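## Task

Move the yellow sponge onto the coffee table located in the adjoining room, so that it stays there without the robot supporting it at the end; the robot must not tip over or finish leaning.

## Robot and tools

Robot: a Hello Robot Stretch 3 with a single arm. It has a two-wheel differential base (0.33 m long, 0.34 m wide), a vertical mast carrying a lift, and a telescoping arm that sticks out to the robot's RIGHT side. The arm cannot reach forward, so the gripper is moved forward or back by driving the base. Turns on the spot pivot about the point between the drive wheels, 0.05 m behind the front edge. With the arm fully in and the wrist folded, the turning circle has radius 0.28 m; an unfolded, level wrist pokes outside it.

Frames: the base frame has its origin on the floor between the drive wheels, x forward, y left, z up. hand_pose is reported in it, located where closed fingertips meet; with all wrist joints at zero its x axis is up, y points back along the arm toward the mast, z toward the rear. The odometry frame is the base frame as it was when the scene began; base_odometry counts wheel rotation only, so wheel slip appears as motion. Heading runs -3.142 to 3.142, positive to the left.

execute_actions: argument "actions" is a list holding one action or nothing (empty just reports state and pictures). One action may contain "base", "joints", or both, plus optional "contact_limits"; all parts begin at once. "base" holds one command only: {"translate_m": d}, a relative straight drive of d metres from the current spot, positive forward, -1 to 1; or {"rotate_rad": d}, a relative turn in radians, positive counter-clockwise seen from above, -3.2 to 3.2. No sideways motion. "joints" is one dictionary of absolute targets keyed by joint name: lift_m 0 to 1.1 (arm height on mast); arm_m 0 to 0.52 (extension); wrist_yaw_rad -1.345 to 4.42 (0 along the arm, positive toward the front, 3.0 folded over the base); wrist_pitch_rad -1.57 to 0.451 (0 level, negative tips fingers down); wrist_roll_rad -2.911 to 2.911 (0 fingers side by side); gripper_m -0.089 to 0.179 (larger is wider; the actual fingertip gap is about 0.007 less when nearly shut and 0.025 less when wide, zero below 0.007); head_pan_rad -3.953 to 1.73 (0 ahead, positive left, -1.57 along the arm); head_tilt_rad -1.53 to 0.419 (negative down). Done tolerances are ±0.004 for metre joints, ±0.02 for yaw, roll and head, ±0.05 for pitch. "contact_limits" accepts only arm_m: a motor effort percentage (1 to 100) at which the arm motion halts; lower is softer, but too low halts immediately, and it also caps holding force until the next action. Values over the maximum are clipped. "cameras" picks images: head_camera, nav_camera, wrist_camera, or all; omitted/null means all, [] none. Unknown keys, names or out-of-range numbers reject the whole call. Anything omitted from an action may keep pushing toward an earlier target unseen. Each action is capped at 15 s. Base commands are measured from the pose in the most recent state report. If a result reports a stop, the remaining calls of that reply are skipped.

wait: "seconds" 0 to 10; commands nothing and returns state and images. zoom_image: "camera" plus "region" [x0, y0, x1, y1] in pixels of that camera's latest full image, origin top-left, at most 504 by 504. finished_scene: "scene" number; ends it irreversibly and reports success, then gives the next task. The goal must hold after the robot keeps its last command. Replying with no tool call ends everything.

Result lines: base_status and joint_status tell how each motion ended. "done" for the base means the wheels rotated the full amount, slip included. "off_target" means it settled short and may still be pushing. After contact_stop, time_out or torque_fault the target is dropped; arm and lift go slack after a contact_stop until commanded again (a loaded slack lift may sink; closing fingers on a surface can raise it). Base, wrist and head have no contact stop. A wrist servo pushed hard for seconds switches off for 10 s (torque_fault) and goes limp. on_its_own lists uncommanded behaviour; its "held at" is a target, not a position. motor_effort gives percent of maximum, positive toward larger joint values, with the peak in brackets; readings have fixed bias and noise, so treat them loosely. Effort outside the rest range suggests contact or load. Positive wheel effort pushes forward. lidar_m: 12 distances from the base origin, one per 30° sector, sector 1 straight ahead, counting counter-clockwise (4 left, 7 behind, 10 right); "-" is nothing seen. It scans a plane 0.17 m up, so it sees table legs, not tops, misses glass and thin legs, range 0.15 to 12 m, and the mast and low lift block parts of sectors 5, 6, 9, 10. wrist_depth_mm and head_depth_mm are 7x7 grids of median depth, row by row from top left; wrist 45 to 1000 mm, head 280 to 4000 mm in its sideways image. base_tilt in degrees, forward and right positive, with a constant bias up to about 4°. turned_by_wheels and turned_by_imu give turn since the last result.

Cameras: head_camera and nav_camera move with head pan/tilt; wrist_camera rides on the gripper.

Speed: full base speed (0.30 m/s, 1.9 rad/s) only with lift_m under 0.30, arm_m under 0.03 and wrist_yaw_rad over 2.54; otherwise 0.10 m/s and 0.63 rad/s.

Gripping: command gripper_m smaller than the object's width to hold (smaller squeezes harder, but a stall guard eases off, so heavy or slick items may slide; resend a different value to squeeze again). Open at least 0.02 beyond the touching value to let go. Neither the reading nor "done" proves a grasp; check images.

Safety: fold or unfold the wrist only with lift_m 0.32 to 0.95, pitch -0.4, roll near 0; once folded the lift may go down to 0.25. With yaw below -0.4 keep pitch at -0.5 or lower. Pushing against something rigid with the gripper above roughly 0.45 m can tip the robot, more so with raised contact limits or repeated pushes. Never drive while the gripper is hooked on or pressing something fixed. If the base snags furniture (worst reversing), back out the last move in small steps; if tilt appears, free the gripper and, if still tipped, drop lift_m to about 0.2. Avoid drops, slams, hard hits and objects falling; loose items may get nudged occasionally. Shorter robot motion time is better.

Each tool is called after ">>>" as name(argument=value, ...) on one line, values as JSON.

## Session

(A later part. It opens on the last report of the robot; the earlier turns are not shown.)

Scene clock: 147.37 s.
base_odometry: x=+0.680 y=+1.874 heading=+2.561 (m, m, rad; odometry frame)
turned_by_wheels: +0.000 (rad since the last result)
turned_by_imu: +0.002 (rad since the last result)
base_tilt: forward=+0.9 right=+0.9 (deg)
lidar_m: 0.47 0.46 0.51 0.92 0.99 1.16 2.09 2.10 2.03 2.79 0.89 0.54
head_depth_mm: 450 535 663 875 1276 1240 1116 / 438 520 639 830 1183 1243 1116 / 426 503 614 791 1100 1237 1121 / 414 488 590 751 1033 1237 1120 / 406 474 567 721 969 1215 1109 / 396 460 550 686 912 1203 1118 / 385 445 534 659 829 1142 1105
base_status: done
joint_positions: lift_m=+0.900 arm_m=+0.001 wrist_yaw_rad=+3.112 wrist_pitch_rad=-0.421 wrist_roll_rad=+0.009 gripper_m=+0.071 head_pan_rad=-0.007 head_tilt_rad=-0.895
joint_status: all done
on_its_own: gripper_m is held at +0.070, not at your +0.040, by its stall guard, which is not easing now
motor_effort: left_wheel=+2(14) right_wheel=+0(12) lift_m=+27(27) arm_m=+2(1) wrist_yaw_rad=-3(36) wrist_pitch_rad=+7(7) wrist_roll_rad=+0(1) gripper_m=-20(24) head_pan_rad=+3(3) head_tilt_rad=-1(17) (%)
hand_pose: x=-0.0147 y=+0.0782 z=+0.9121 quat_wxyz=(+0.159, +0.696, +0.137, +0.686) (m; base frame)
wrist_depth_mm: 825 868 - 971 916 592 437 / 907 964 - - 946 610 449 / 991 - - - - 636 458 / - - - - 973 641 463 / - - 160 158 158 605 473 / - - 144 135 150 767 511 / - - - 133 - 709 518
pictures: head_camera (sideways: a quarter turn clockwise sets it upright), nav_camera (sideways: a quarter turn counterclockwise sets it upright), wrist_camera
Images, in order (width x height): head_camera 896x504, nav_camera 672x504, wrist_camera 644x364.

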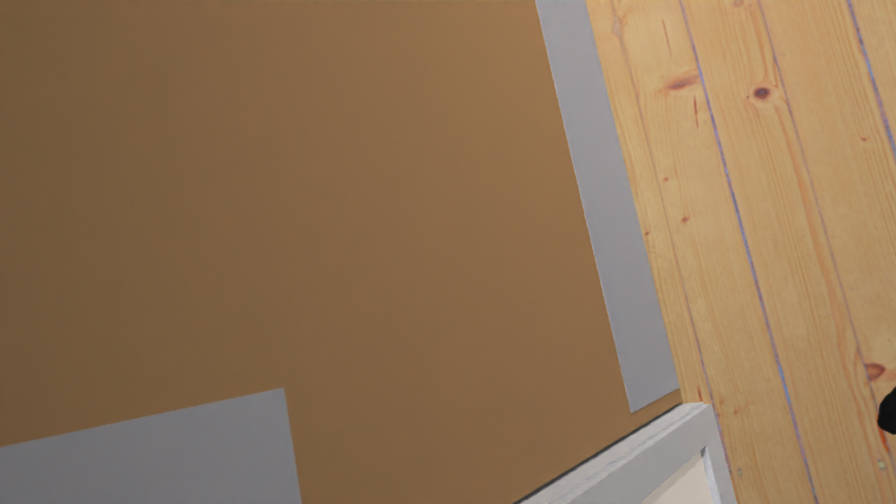

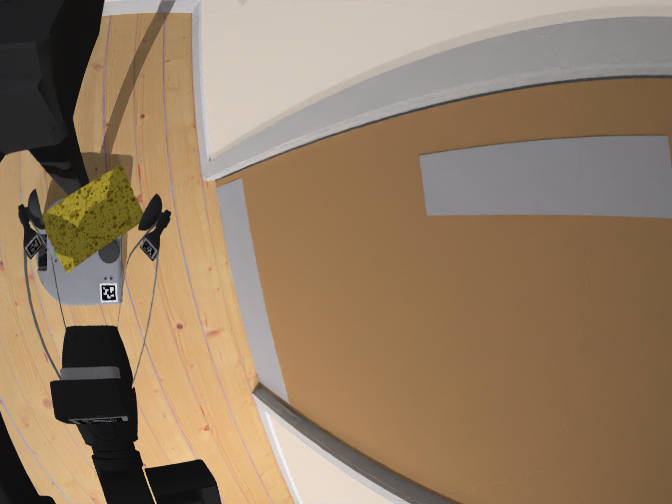

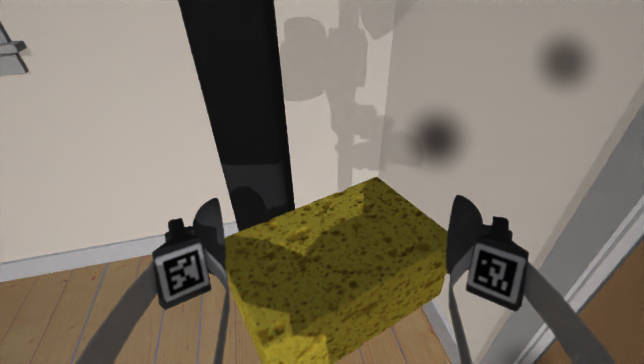

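>>> execute_actions(actions=[{"base":{"rotate_rad":0.3},"joints":{"lift_m":0.29,"wrist_yaw_rad":3.2}}], cameras=["wrist_camera","nav_camera"])

>>> execute_actions(actions=[{"base":{"translate_m":1.0}}])

Scene clock: 154.70 s.
base_odometry: x=+0.680 y=+1.874 heading=+2.861 (m, m, rad; odometry frame)
turned_by_wheels: +0.300 (rad since the last result)
turned_by_imu: +0.304 (rad since the last result)
base_tilt: forward=+0.9 right=+1.0 (deg)
lidar_m: 0.47 0.46 0.66 0.99 1.04 1.50 2.10 2.01 2.85 1.36 0.63 0.48
head_depth_mm: 394 461 556 702 950 1220 1113 / 396 464 561 710 962 1225 1110 / 398 467 566 718 978 1236 1119 / 400 469 568 724 991 1238 1116 / 402 473 575 732 1004 1222 1116 / 405 476 574 693 909 1219 1106 / 403 455 527 683 944 1217 1111
base_status: done
joint_positions: lift_m=+0.290 arm_m=+0.001 wrist_yaw_rad=+3.198 wrist_pitch_rad=-0.421 wrist_roll_rad=+0.009 gripper_m=+0.071 head_pan_rad=-0.007 head_tilt_rad=-0.895
joint_status: all done
on_its_own: gripper_m is held at +0.070, not at your +0.040, by its stall guard, which is not easing now
motor_effort: left_wheel=-2(5) right_wheel=+2(6) lift_m=+25(25) arm_m=+1(1) wrist_yaw_rad=+2(3) wrist_pitch_rad=+7(7) wrist_roll_rad=+0(0) gripper_m=-20(20) head_pan_rad=+3(4) head_tilt_rad=-1(2) (%)
hand_pose: x=-0.0339 y=+0.0780 z=+0.3022 quat_wxyz=(+0.129, +0.690, +0.167, +0.692) (m; base frame)
wrist_depth_mm: - - - 954 924 906 696 / - - - - - 986 690 / 930 909 883 884 878 851 663 / 719 702 696 685 688 683 621 / 585 586 163 158 157 567 558 / 498 510 138 135 149 469 478 / 432 - 122 131 409 419 418
pictures: nav_camera (sideways: a quarter turn counterclockwise sets it upright), wrist_camera
Images, in order (width x height): nav_camera 672x504, wrist_camera 644x364.

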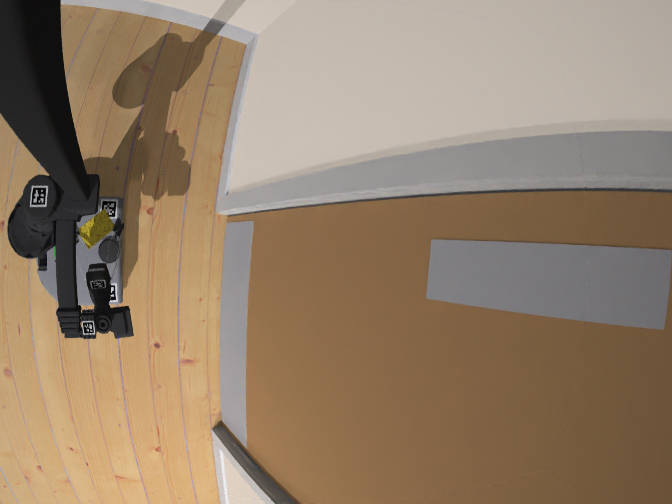

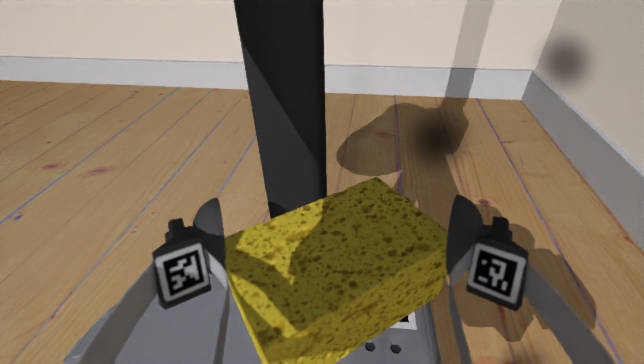

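Scene clock: 160.57 s.
base_odometry: x=-0.281 y=+2.151 heading=+2.861 (m, m, rad; odometry frame)
turned_by_wheels: +0.001 (rad since the last result)
turned_by_imu: +0.288 (rad since the last result)
base_tilt: forward=+0.9 right=+1.0 (deg)
lidar_m: 0.15 0.15 0.15 0.96 1.17 2.29 2.40 3.07 0.69 0.20 0.15 -
head_depth_mm: - - - - - - 365 / - - - - - 308 453 / - - - - - 334 595 / - - - - - 374 869 / - - - - 308 466 930 / - - - - 347 442 537 / - - - 1555 314 325 375
base_status: translate_m off_target (by the wheels' count: +0.9997 of +1.0000)
joint_positions: lift_m=+0.290 arm_m=+0.001 wrist_yaw_rad=+3.195 wrist_pitch_rad=-0.419 wrist_roll_rad=+0.011 gripper_m=+0.071 head_pan_rad=+0.000 head_tilt_rad=-0.896
joint_status: not commanded
on_its_own: gripper_m is held at +0.070, not at your +0.040, by its stall guard, which is not easing now; left_wheel is at rest, and its effort (+48) is outside its rest range (-18 to +18)
motor_effort: left_wheel=+48(96) right_wheel=+15(81) lift_m=+28(32) arm_m=+2(3) wrist_yaw_rad=+6(68) wrist_pitch_rad=+6(8) wrist_roll_rad=+0(1) gripper_m=-20(19) head_pan_rad=+0(3) head_tilt_rad=-1(3) (%)
hand_pose: x=-0.0332 y=+0.0782 z=+0.3025 quat_wxyz=(+0.130, +0.691, +0.165, +0.692) (m; base frame)
wrist_depth_mm: - - - - 914 504 139 / - - - - - 172 149 / 935 916 903 885 862 184 161 / 718 718 699 706 679 198 174 / 596 591 160 158 157 209 191 / 502 506 138 134 150 255 209 / 435 - 122 131 307 276 229
pictures: head_camera (sideways: a quarter turn clockwise sets it upright), nav_camera (sideways: a quarter turn counterclockwise sets it upright), wrist_camera
Images, in order (width x height): head_camera 896x504, nav_camera 672x504, wrist_camera 644x364.

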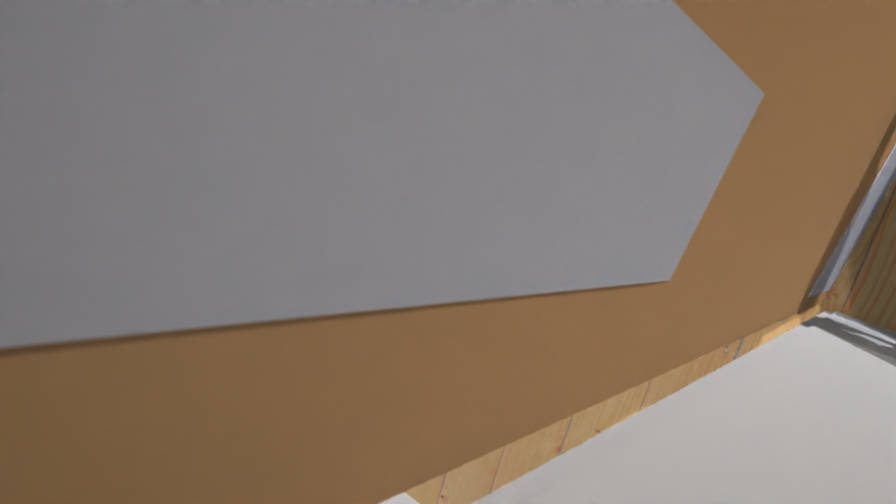

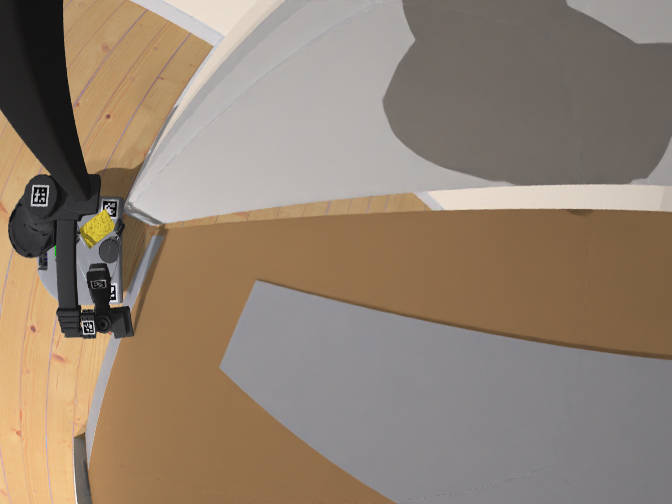

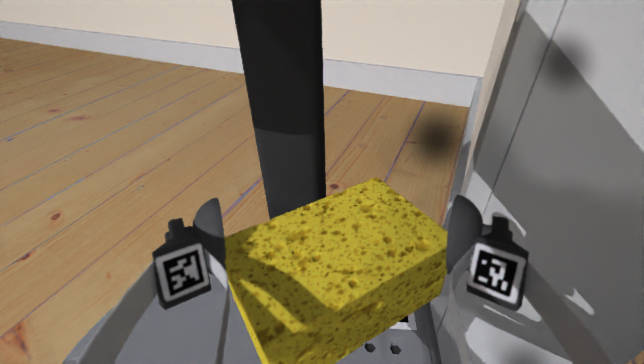

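>>> execute_actions(actions=[{"base":{"translate_m":-0.35}}], cameras=[])

>>> execute_actions(actions=[{"base":{"rotate_rad":-0.33}}], cameras=["nav_camera","head_camera"])

Scene clock: 164.07 s.
base_odometry: x=+0.056 y=+2.054 heading=+2.861 (m, m, rad; odometry frame)
turned_by_wheels: +0.000 (rad since the last result)
turned_by_imu: +0.000 (rad since the last result)
base_tilt: forward=+1.0 right=+0.9 (deg)
lidar_m: 0.38 0.42 0.81 1.08 1.32 2.19 2.05 2.68 2.70 0.66 0.42 0.38
head_depth_mm: 302 347 410 503 646 909 1119 / 312 362 431 533 699 1007 1116 / 322 376 453 566 758 1148 1115 / 334 392 474 607 832 1200 1120 / 348 411 504 652 900 1215 1113 / 364 432 519 637 877 1225 1111 / 365 413 485 663 1011 1233 1107
base_status: done
joint_positions: lift_m=+0.290 arm_m=+0.001 wrist_yaw_rad=+3.199 wrist_pitch_rad=-0.419 wrist_roll_rad=+0.011 gripper_m=+0.071 head_pan_rad=+0.000 head_tilt_rad=-0.896
joint_status: not commanded
on_its_own: gripper_m is held at +0.070, not at your +0.040, by its stall guard, which is not easing now
motor_effort: left_wheel=+0(26) right_wheel=+0(11) lift_m=+28(28) arm_m=+1(2) wrist_yaw_rad=+1(6) wrist_pitch_rad=+6(7) wrist_roll_rad=+0(0) gripper_m=-20(20) head_pan_rad=+1(0) head_tilt_rad=+0(1) (%)
hand_pose: x=-0.0341 y=+0.0782 z=+0.3025 quat_wxyz=(+0.128, +0.691, +0.166, +0.692) (m; base frame)
wrist_depth_mm: - - - - - 923 834 / - - - - - - 895 / 939 908 901 893 872 855 815 / 721 713 700 694 688 685 676 / 585 581 163 158 157 574 562 / 501 516 138 135 150 468 478 / 434 - 122 131 408 417 415
pictures: none
No camera images: the call's "cameras" was empty. Leave "cameras" out to get every camera's image.

Scene clock: 165.53 s.
base_odometry: x=+0.056 y=+2.054 heading=+2.531 (m, m, rad; odometry frame)
turned_by_wheels: -0.330 (rad since the last result)
turned_by_imu: -0.331 (rad since the last result)
base_tilt: forward=+0.9 right=+0.8 (deg)
lidar_m: 0.38 0.39 0.50 1.08 1.12 1.56 2.19 2.05 2.78 1.23 0.52 0.39
head_depth_mm: 310 364 439 556 760 1181 1112 / 310 363 440 558 763 1178 1113 / 311 365 441 561 767 1186 1115 / 311 365 443 562 772 1180 1114 / 312 366 443 565 778 1182 1116 / 312 366 444 566 782 1155 1111 / 312 366 444 568 741 1110 1116
base_status: done
joint_positions: lift_m=+0.290 arm_m=+0.001 wrist_yaw_rad=+3.199 wrist_pitch_rad=-0.419 wrist_roll_rad=+0.011 gripper_m=+0.071 head_pan_rad=+0.000 head_tilt_rad=-0.896
joint_status: not commanded
on_its_own: gripper_m is held at +0.070, not at your +0.040, by its stall guard, which is not easing now
motor_effort: left_wheel=+3(9) right_wheel=-2(5) lift_m=+28(28) arm_m=+1(1) wrist_yaw_rad=+1(1) wrist_pitch_rad=+6(6) wrist_roll_rad=+0(0) gripper_m=-19(19) head_pan_rad=+0(0) head_tilt_rad=-1(1) (%)
hand_pose: x=-0.0341 y=+0.0782 z=+0.3025 quat_wxyz=(+0.128, +0.691, +0.166, +0.692) (m; base frame)
wrist_depth_mm: - - - - - 831 516 / - - - - - 828 515 / 915 912 907 890 886 774 507 / 727 718 712 692 694 670 495 / 593 589 163 158 157 573 476 / 501 513 138 134 150 470 452 / 435 - 121 131 412 417 415
pictures: head_camera (sideways: a quarter turn clockwise sets it upright), nav_camera (sideways: a quarter turn counterclockwise sets it upright)
Images, in order (width x height): head_camera 896x504, nav_camera 672x504.

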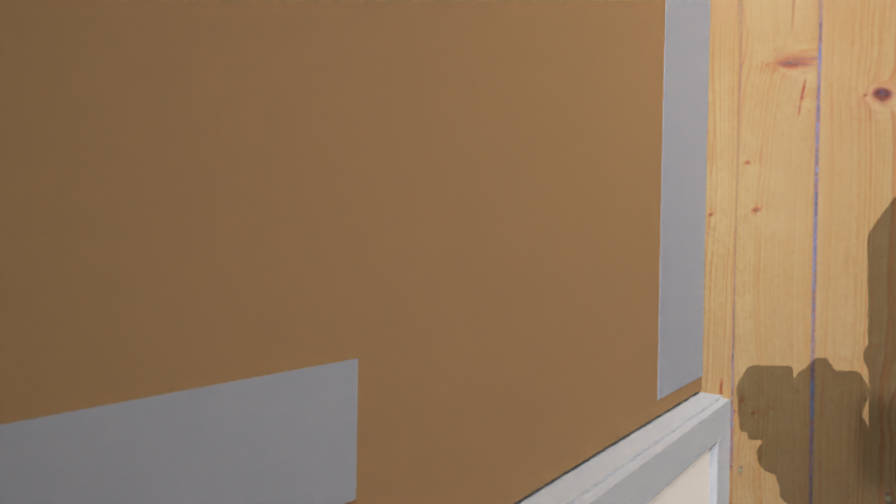

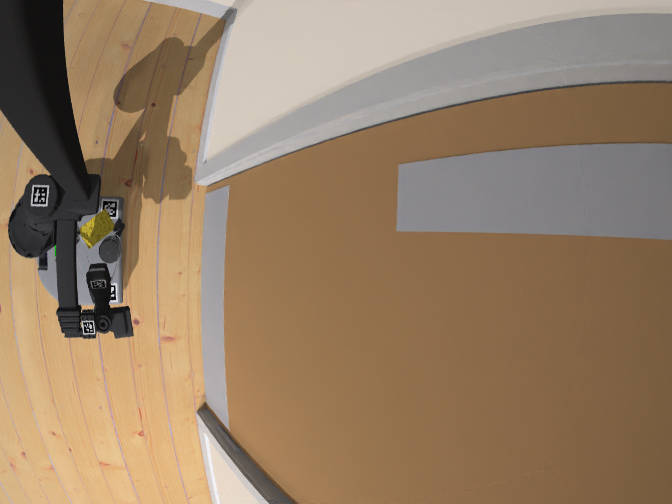

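>>> execute_actions(actions=[{"base":{"rotate_rad":0.04}}], cameras=[])

>>> execute_actions(actions=[{"base":{"translate_m":1.0},"joints":{"head_tilt_rad":-0.6}}])

Scene clock: 167.13 s.
base_odometry: x=+0.056 y=+2.054 heading=+2.571 (m, m, rad; odometry frame)
turned_by_wheels: +0.040 (rad since the last result)
turned_by_imu: +0.041 (rad since the last result)
base_tilt: forward=+0.9 right=+0.9 (deg)
lidar_m: 0.38 0.40 0.52 1.08 1.14 1.63 2.19 2.05 2.76 1.08 0.51 0.38
head_depth_mm: 306 358 431 545 737 1142 1113 / 308 360 435 551 753 1165 1114 / 309 363 441 558 761 1183 1121 / 311 366 444 564 776 1178 1109 / 313 368 447 568 785 1185 1110 / 314 370 450 576 796 1175 1111 / 316 373 452 583 750 1154 1109
base_status: done
joint_positions: lift_m=+0.290 arm_m=+0.001 wrist_yaw_rad=+3.199 wrist_pitch_rad=-0.419 wrist_roll_rad=+0.011 gripper_m=+0.071 head_pan_rad=+0.000 head_tilt_rad=-0.896
joint_status: not commanded
on_its_own: gripper_m is held at +0.070, not at your +0.040, by its stall guard, which is not easing now
motor_effort: left_wheel=-1(6) right_wheel=+2(4) lift_m=+28(28) arm_m=+1(1) wrist_yaw_rad=+1(1) wrist_pitch_rad=+6(6) wrist_roll_rad=+0(0) gripper_m=-19(20) head_pan_rad=+1(0) head_tilt_rad=-1(1) (%)
hand_pose: x=-0.0341 y=+0.0782 z=+0.3025 quat_wxyz=(+0.128, +0.691, +0.166, +0.692) (m; base frame)
wrist_depth_mm: - - - - - 957 550 / - - - - - 901 538 / 915 909 885 879 883 795 529 / 717 711 707 695 688 683 523 / 592 587 163 158 158 575 495 / 504 520 138 134 150 471 463 / 434 - 121 130 407 419 418
pictures: none
No camera images: the call's "cameras" was empty. Leave "cameras" out to get every camera's image.

Scene clock: 172.77 s.
base_odometry: x=-0.786 y=+2.594 heading=+2.571 (m, m, rad; odometry frame)
turned_by_wheels: -0.001 (rad since the last result)
turned_by_imu: -0.835 (rad since the last result)
base_tilt: forward=+0.8 right=+0.9 (deg)
lidar_m: - - 0.15 1.44 1.25 0.65 0.55 2.59 2.69 0.21 0.15 -
head_depth_mm: - - - - - - - / - - - - - - - / - - - - - - - / - - - - - - - / - - - - - - - / - - - - - - - / - - - - - - -
base_status: done
joint_positions: lift_m=+0.290 arm_m=+0.001 wrist_yaw_rad=+3.186 wrist_pitch_rad=-0.419 wrist_roll_rad=+0.010 gripper_m=+0.071 head_pan_rad=+0.007 head_tilt_rad=-0.594
joint_status: all done
on_its_own: gripper_m is held at +0.070, not at your +0.040, by its stall guard, which is not easing now; right_wheel is at rest, and its effort (+22) is outside its rest range (-18 to +18); wrist_yaw_rad is at rest, and its effort (+17) is outside its rest range (-12 to +12)
motor_effort: left_wheel=+0(53) right_wheel=+22(31) lift_m=+28(29) arm_m=+2(2) wrist_yaw_rad=+17(68) wrist_pitch_rad=+6(7) wrist_roll_rad=+0(1) gripper_m=-20(21) head_pan_rad=-2(10) head_tilt_rad=-1(17) (%)
hand_pose: x=-0.0312 y=+0.0784 z=+0.3025 quat_wxyz=(+0.133, +0.691, +0.162, +0.691) (m; base frame)
wrist_depth_mm: 939 - - - - 229 136 / 978 - - - - 224 134 / 934 926 913 881 867 218 132 / 723 706 705 685 655 213 130 / 596 582 160 158 157 177 128 / 499 517 138 135 150 219 126 / 435 - 122 131 299 196 116
pictures: head_camera (sideways: a quarter turn clockwise sets it upright), nav_camera (sideways: a quarter turn counterclockwise sets it upright), wrist_camera
Images, in order (width x height): head_camera 896x504, nav_camera 672x504, wrist_camera 644x364.

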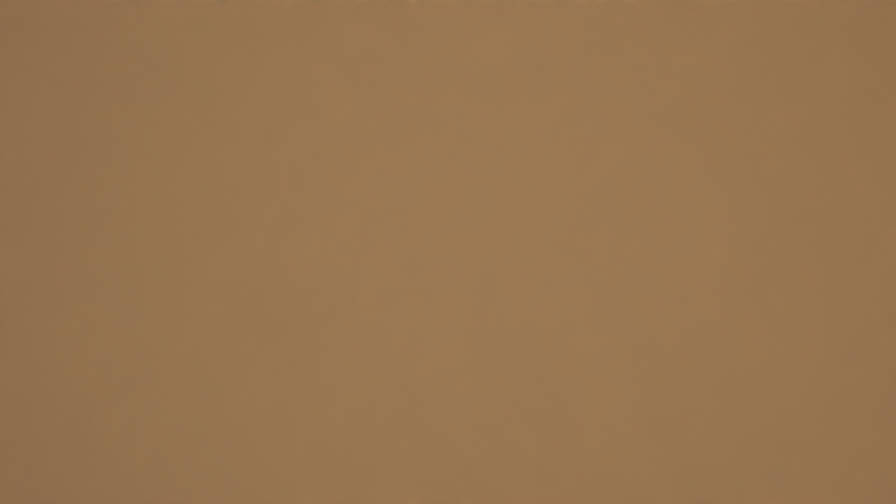

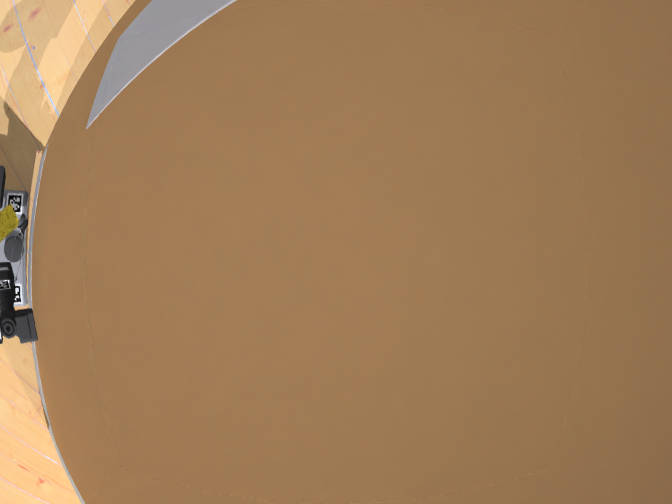

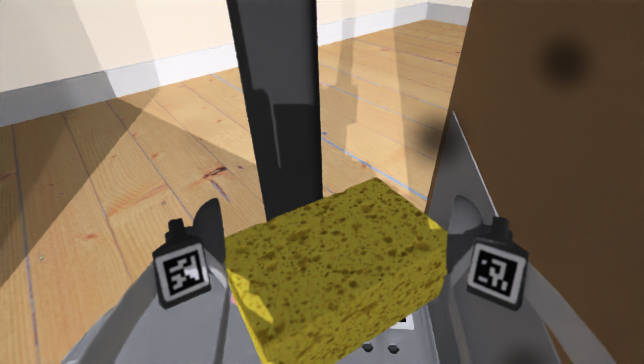

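>>> execute_actions(actions=[{"base":{"translate_m":0.6}}], cameras=["nav_camera"])

Scene clock: 176.93 s.
base_odometry: x=-1.291 y=+2.918 heading=+2.571 (m, m, rad; odometry frame)
turned_by_wheels: +0.000 (rad since the last result)
turned_by_imu: -0.751 (rad since the last result)
base_tilt: forward=+0.9 right=+0.9 (deg)
lidar_m: - - 0.15 0.20 1.74 1.63 1.57 0.92 2.40 0.24 0.15 -
head_depth_mm: - - - - - - - / - - - - - - - / - - - - - - - / - - - - - - - / - - - - - - - / - - - - - - - / - - - - - - -
base_status: done
joint_positions: lift_m=+0.290 arm_m=+0.001 wrist_yaw_rad=+3.198 wrist_pitch_rad=-0.419 wrist_roll_rad=+0.010 gripper_m=+0.071 head_pan_rad=+0.027 head_tilt_rad=-0.596
joint_status: not commanded
on_its_own: gripper_m is held at +0.070, not at your +0.040, by its stall guard, which is not easing now; left_wheel is at rest, and its effort (+19) is outside its rest range (-18 to +18)
motor_effort: left_wheel=+19(58) right_wheel=+5(38) lift_m=+29(29) arm_m=+1(2) wrist_yaw_rad=+2(17) wrist_pitch_rad=+7(7) wrist_roll_rad=+0(0) gripper_m=-19(20) head_pan_rad=-10(11) head_tilt_rad=-1(2) (%)
hand_pose: x=-0.0340 y=+0.0782 z=+0.3024 quat_wxyz=(+0.129, +0.690, +0.166, +0.692) (m; base frame)
wrist_depth_mm: - - - - - 178 114 / - - - - 412 177 113 / 925 928 908 875 402 177 113 / 716 716 699 687 334 176 113 / 591 582 164 158 157 151 112 / 506 511 138 134 150 185 111 / 435 - 122 131 247 170 103
pictures: nav_camera (sideways: a quarter turn counterclockwise sets it upright)
Images, in order (width x height): nav_camera 672x504.

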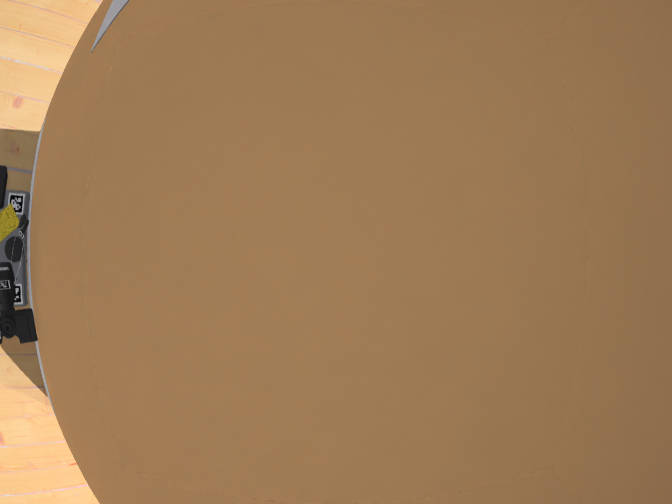

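>>> execute_actions(actions=[{"base":{"translate_m":-0.25}}], cameras=[])

>>> execute_actions(actions=[{"base":{"rotate_rad":1.5}}], cameras=[])

>>> execute_actions(actions=[{"base":{"translate_m":0.5}}])

Scene clock: 180.73 s.
base_odometry: x=-1.080 y=+2.783 heading=+2.571 (m, m, rad; odometry frame)
turned_by_wheels: +0.000 (rad since the last result)
turned_by_imu: +0.001 (rad since the last result)
base_tilt: forward=+0.9 right=+0.9 (deg)
lidar_m: - - 0.15 0.18 1.75 1.37 1.34 0.70 0.80 2.80 0.27 0.15
head_depth_mm: - - - - - - - / - - - - - - - / - - - - - - - / - - - - - - - / - - - - - - - / - - - - - - - / - - - - - - -
base_status: done
joint_positions: lift_m=+0.290 arm_m=+0.001 wrist_yaw_rad=+3.199 wrist_pitch_rad=-0.419 wrist_roll_rad=+0.010 gripper_m=+0.071 head_pan_rad=+0.007 head_tilt_rad=-0.594
joint_status: not commanded
on_its_own: gripper_m is held at +0.070, not at your +0.040, by its stall guard, which is not easing now
motor_effort: left_wheel=+1(9) right_wheel=+1(5) lift_m=+28(29) arm_m=+2(2) wrist_yaw_rad=+1(2) wrist_pitch_rad=+7(6) wrist_roll_rad=+0(0) gripper_m=-18(19) head_pan_rad=-2(10) head_tilt_rad=-2(1) (%)
hand_pose: x=-0.0341 y=+0.0781 z=+0.3024 quat_wxyz=(+0.128, +0.690, +0.166, +0.692) (m; base frame)
wrist_depth_mm: - - - - 269 181 136 / - - - - 285 188 140 / 923 902 887 884 301 194 144 / 731 712 706 695 292 201 148 / 593 588 163 159 158 192 153 / 504 513 138 134 150 236 157 / 434 - 122 131 301 227 153
pictures: none
No camera images: the call's "cameras" was empty. Leave "cameras" out to get every camera's image.

Scene clock: 183.30 s.
base_odometry: x=-1.080 y=+2.783 heading=-2.212 (m, m, rad; odometry frame)
turned_by_wheels: +1.500 (rad since the last result)
turned_by_imu: +0.641 (rad since the last result)
base_tilt: forward=+0.9 right=+0.9 (deg)
lidar_m: - - 0.15 0.20 1.25 0.90 0.56 2.16 2.74 0.25 0.15 -
head_depth_mm: - - - - - - - / - - - - - - - / - - - - - - - / - - - - - - - / - - - - - - - / - - - - - - - / - - - - - - -
base_status: done
joint_positions: lift_m=+0.290 arm_m=+0.001 wrist_yaw_rad=+3.199 wrist_pitch_rad=-0.419 wrist_roll_rad=+0.008 gripper_m=+0.071 head_pan_rad=+0.002 head_tilt_rad=-0.596
joint_status: not commanded
on_its_own: gripper_m is held at +0.070, not at your +0.040, by its stall guard, which is not easing now
motor_effort: left_wheel=+14(48) right_wheel=+2(68) lift_m=+29(33) arm_m=+1(3) wrist_yaw_rad=+1(57) wrist_pitch_rad=+6(8) wrist_roll_rad=+1(1) gripper_m=-20(20) head_pan_rad=-1(5) head_tilt_rad=-1(2) (%)
hand_pose: x=-0.0342 y=+0.0782 z=+0.3024 quat_wxyz=(+0.128, +0.690, +0.167, +0.693) (m; base frame)
wrist_depth_mm: 924 - - - - 179 115 / 954 - - - - 179 114 / 931 920 900 880 794 178 114 / 724 718 702 711 335 177 113 / 582 577 163 158 157 152 113 / 502 505 138 134 150 187 113 / 434 - 122 130 250 172 104
pictures: none
No camera images: the call's "cameras" was empty. Leave "cameras" out to get every camera's image.

Scene clock: 186.40 s.
base_odometry: x=-1.379 y=+2.382 heading=-2.212 (m, m, rad; odometry frame)
turned_by_wheels: +0.000 (rad since the last result)
turned_by_imu: -0.656 (rad since the last result)
base_tilt: forward=+0.9 right=+0.9 (deg)
lidar_m: - - 0.15 0.20 1.69 1.64 1.60 0.94 2.37 0.24 0.15 -
head_depth_mm: - - - - - - - / - - - - - - - / - - - - - - - / - - - - - - - / - - - - - - - / - - - - - - - / - - - - - - -
base_status: done
joint_positions: lift_m=+0.290 arm_m=+0.001 wrist_yaw_rad=+3.199 wrist_pitch_rad=-0.419 wrist_roll_rad=+0.008 gripper_m=+0.071 head_pan_rad=+0.032 head_tilt_rad=-0.591
joint_status: not commanded
on_its_own: gripper_m is held at +0.070, not at your +0.040, by its stall guard, which is not easing now
motor_effort: left_wheel=+16(50) right_wheel=+5(17) lift_m=+29(29) arm_m=+1(1) wrist_yaw_rad=+1(1) wrist_pitch_rad=+6(7) wrist_roll_rad=+1(1) gripper_m=-20(20) head_pan_rad=-12(12) head_tilt_rad=-3(3) (%)
hand_pose: x=-0.0342 y=+0.0782 z=+0.3024 quat_wxyz=(+0.128, +0.690, +0.167, +0.693) (m; base frame)
wrist_depth_mm: - - - - - 180 114 / - - - - - 179 114 / 933 900 902 867 407 177 113 / 718 711 702 709 336 177 113 / 586 578 164 158 158 151 112 / 501 511 138 134 150 185 112 / 434 - 122 131 249 171 104
pictures: head_camera (sideways: a quarter turn clockwise sets it upright), nav_camera (sideways: a quarter turn counterclockwise sets it upright), wrist_camera
Images, in order (width x height): head_camera 896x504, nav_camera 672x504, wrist_camera 644x364.

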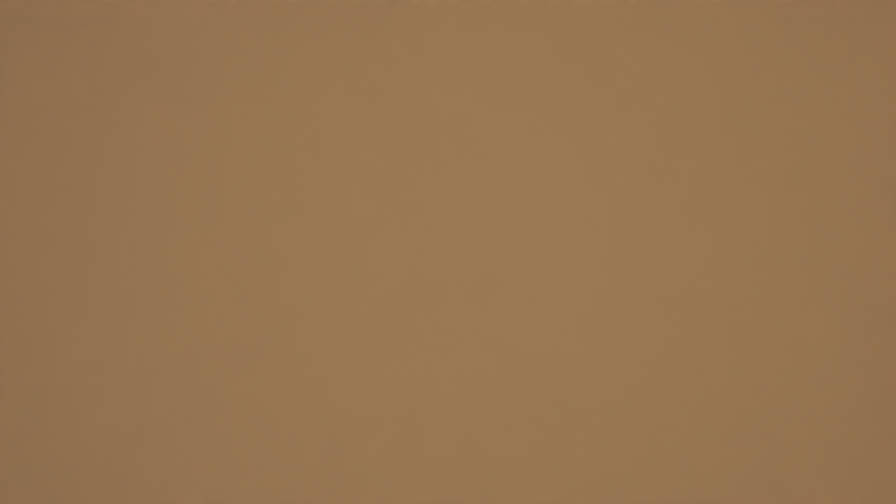

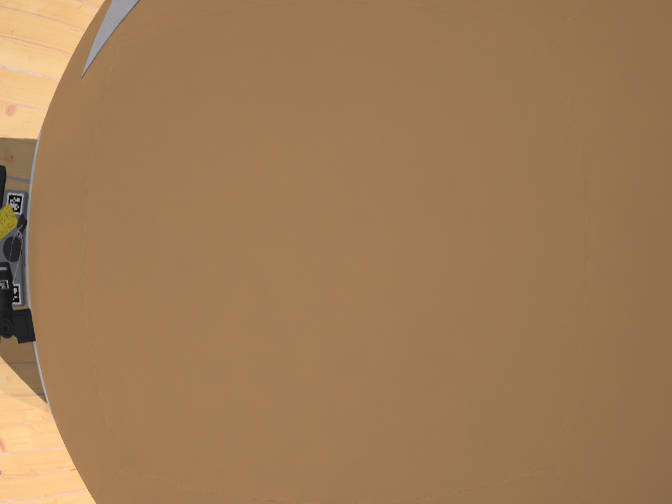

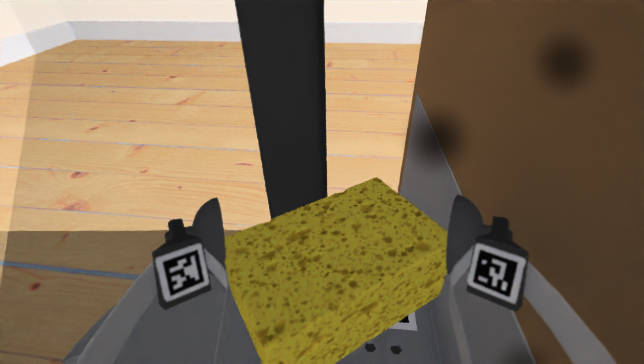

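>>> execute_actions(actions=[{"base":{"translate_m":-1.0},"joints":{"head_pan_rad":0.8,"head_tilt_rad":-0.4}}])

Scene clock: 192.43 s.
base_odometry: x=-0.781 y=+3.183 heading=-2.212 (m, m, rad; odometry frame)
turned_by_wheels: +0.000 (rad since the last result)
turned_by_imu: +0.001 (rad since the last result)
base_tilt: forward=+0.8 right=+1.0 (deg)
lidar_m: 2.19 2.25 1.70 1.65 0.82 0.61 0.60 0.63 0.49 0.48 0.49 1.07
head_depth_mm: 2602 2959 3220 3018 2125 1667 1357 / 2328 2552 2828 2969 2144 1659 1354 / 2107 2268 2500 2666 2129 1667 1355 / 1905 2067 2287 2475 2147 1649 1361 / 1754 1901 2036 2248 2100 1670 1362 / 1633 1730 1860 2002 2048 1650 1345 / 1513 1617 1710 1853 1955 1650 1351
base_status: done
joint_positions: lift_m=+0.290 arm_m=+0.001 wrist_yaw_rad=+3.199 wrist_pitch_rad=-0.419 wrist_roll_rad=+0.008 gripper_m=+0.071 head_pan_rad=+0.793 head_tilt_rad=-0.406
joint_status: all done
on_its_own: gripper_m is held at +0.070, not at your +0.040, by its stall guard, which is not easing now
motor_effort: left_wheel=+0(10) right_wheel=+0(13) lift_m=+28(29) arm_m=+1(1) wrist_yaw_rad=+1(24) wrist_pitch_rad=+6(7) wrist_roll_rad=+1(1) gripper_m=-20(21) head_pan_rad=+3(33) head_tilt_rad=+2(15) (%)
hand_pose: x=-0.0341 y=+0.0782 z=+0.3025 quat_wxyz=(+0.128, +0.690, +0.166, +0.693) (m; base frame)
wrist_depth_mm: 589 809 - - - - - / 589 826 - - - - - / 593 808 889 897 885 860 839 / 585 698 714 694 692 687 680 / 571 589 163 159 157 570 558 / 497 515 138 135 149 467 476 / 436 - 122 130 408 420 416
pictures: head_camera (sideways: a quarter turn clockwise sets it upright), nav_camera (sideways: a quarter turn counterclockwise sets it upright), wrist_camera
Images, in order (width x height): head_camera 896x504, nav_camera 672x504, wrist_camera 644x364.

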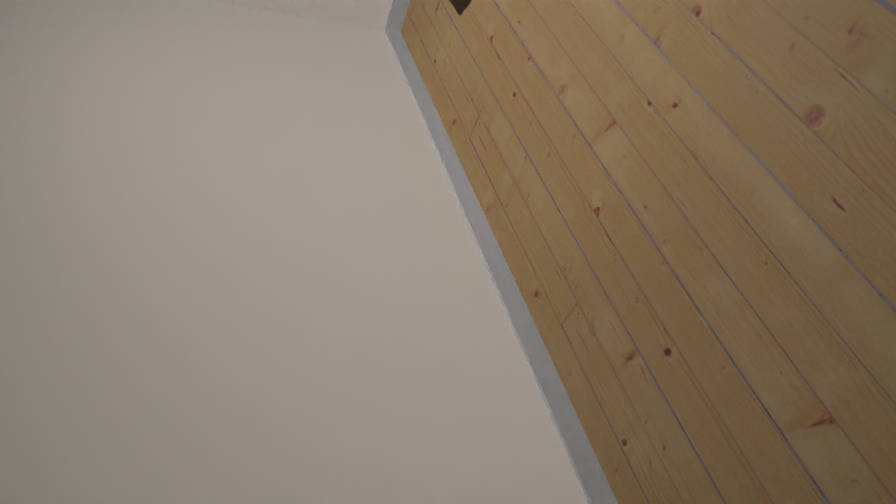

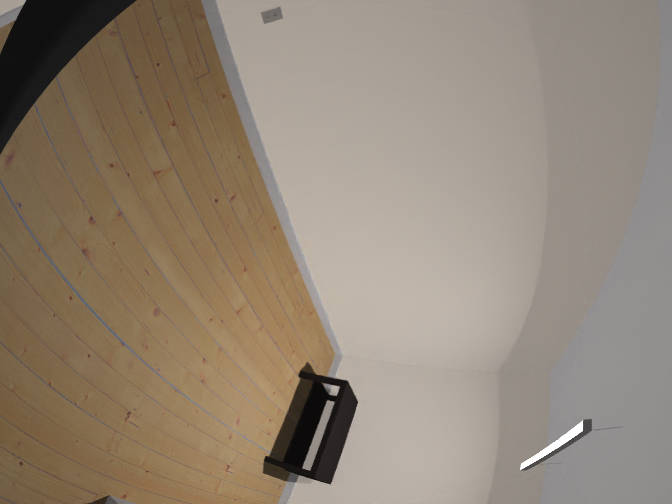

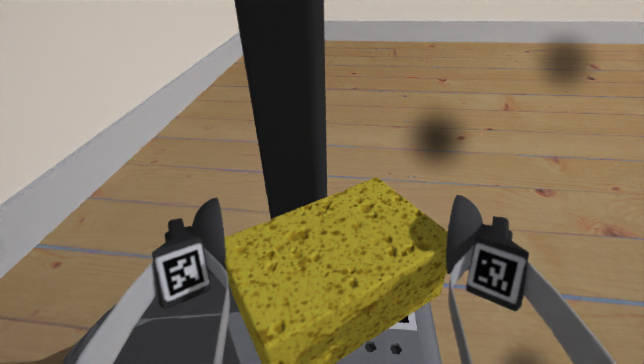

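>>> execute_actions(actions=[{"base":{"rotate_rad":0.3},"joints":{"head_pan_rad":0,"head_tilt_rad":-0.4}}], cameras=["head_camera"])

Scene clock: 194.37 s.
base_odometry: x=-0.781 y=+3.183 heading=-1.912 (m, m, rad; odometry frame)
turned_by_wheels: +0.300 (rad since the last result)
turned_by_imu: +0.302 (rad since the last result)
base_tilt: forward=+1.0 right=+0.8 (deg)
lidar_m: 2.53 1.83 1.65 1.06 0.67 0.60 0.60 0.53 0.48 0.48 0.34 0.97
head_depth_mm: 2623 2827 3037 3033 2163 1655 1354 / 2696 2913 3002 2856 2145 1665 1364 / 2842 2987 3147 2840 2123 1656 1356 / 2918 3156 3328 3008 2146 1658 1353 / 3034 3184 3464 3014 2154 1667 1350 / 2802 2901 3094 2994 2137 1655 1354 / 2364 2502 2619 2672 2104 1640 1360
base_status: done
joint_positions: lift_m=+0.290 arm_m=+0.001 wrist_yaw_rad=+3.199 wrist_pitch_rad=-0.419 wrist_roll_rad=+0.008 gripper_m=+0.071 head_pan_rad=+0.007 head_tilt_rad=-0.406
joint_status: all done
on_its_own: gripper_m is held at +0.070, not at your +0.040, by its stall guard, which is not easing now
motor_effort: left_wheel=-1(8) right_wheel=+2(6) lift_m=+28(29) arm_m=+1(1) wrist_yaw_rad=+1(1) wrist_pitch_rad=+6(6) wrist_roll_rad=+1(1) gripper_m=-20(20) head_pan_rad=-2(32) head_tilt_rad=+3(1) (%)
hand_pose: x=-0.0341 y=+0.0782 z=+0.3025 quat_wxyz=(+0.128, +0.690, +0.166, +0.693) (m; base frame)
wrist_depth_mm: 484 607 753 - - - - / 496 634 816 - - - - / 510 652 815 876 872 879 860 / 522 656 708 688 691 680 666 / 539 589 164 159 157 572 561 / 501 508 138 135 150 473 478 / 437 - 122 131 411 418 414
pictures: head_camera (sideways: a quarter turn clockwise sets it upright)
Images, in order (width x height): head_camera 896x504.

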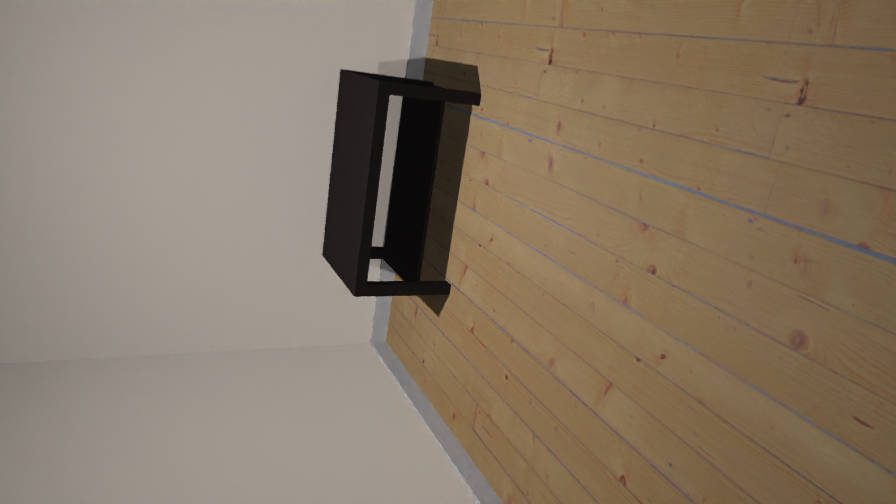

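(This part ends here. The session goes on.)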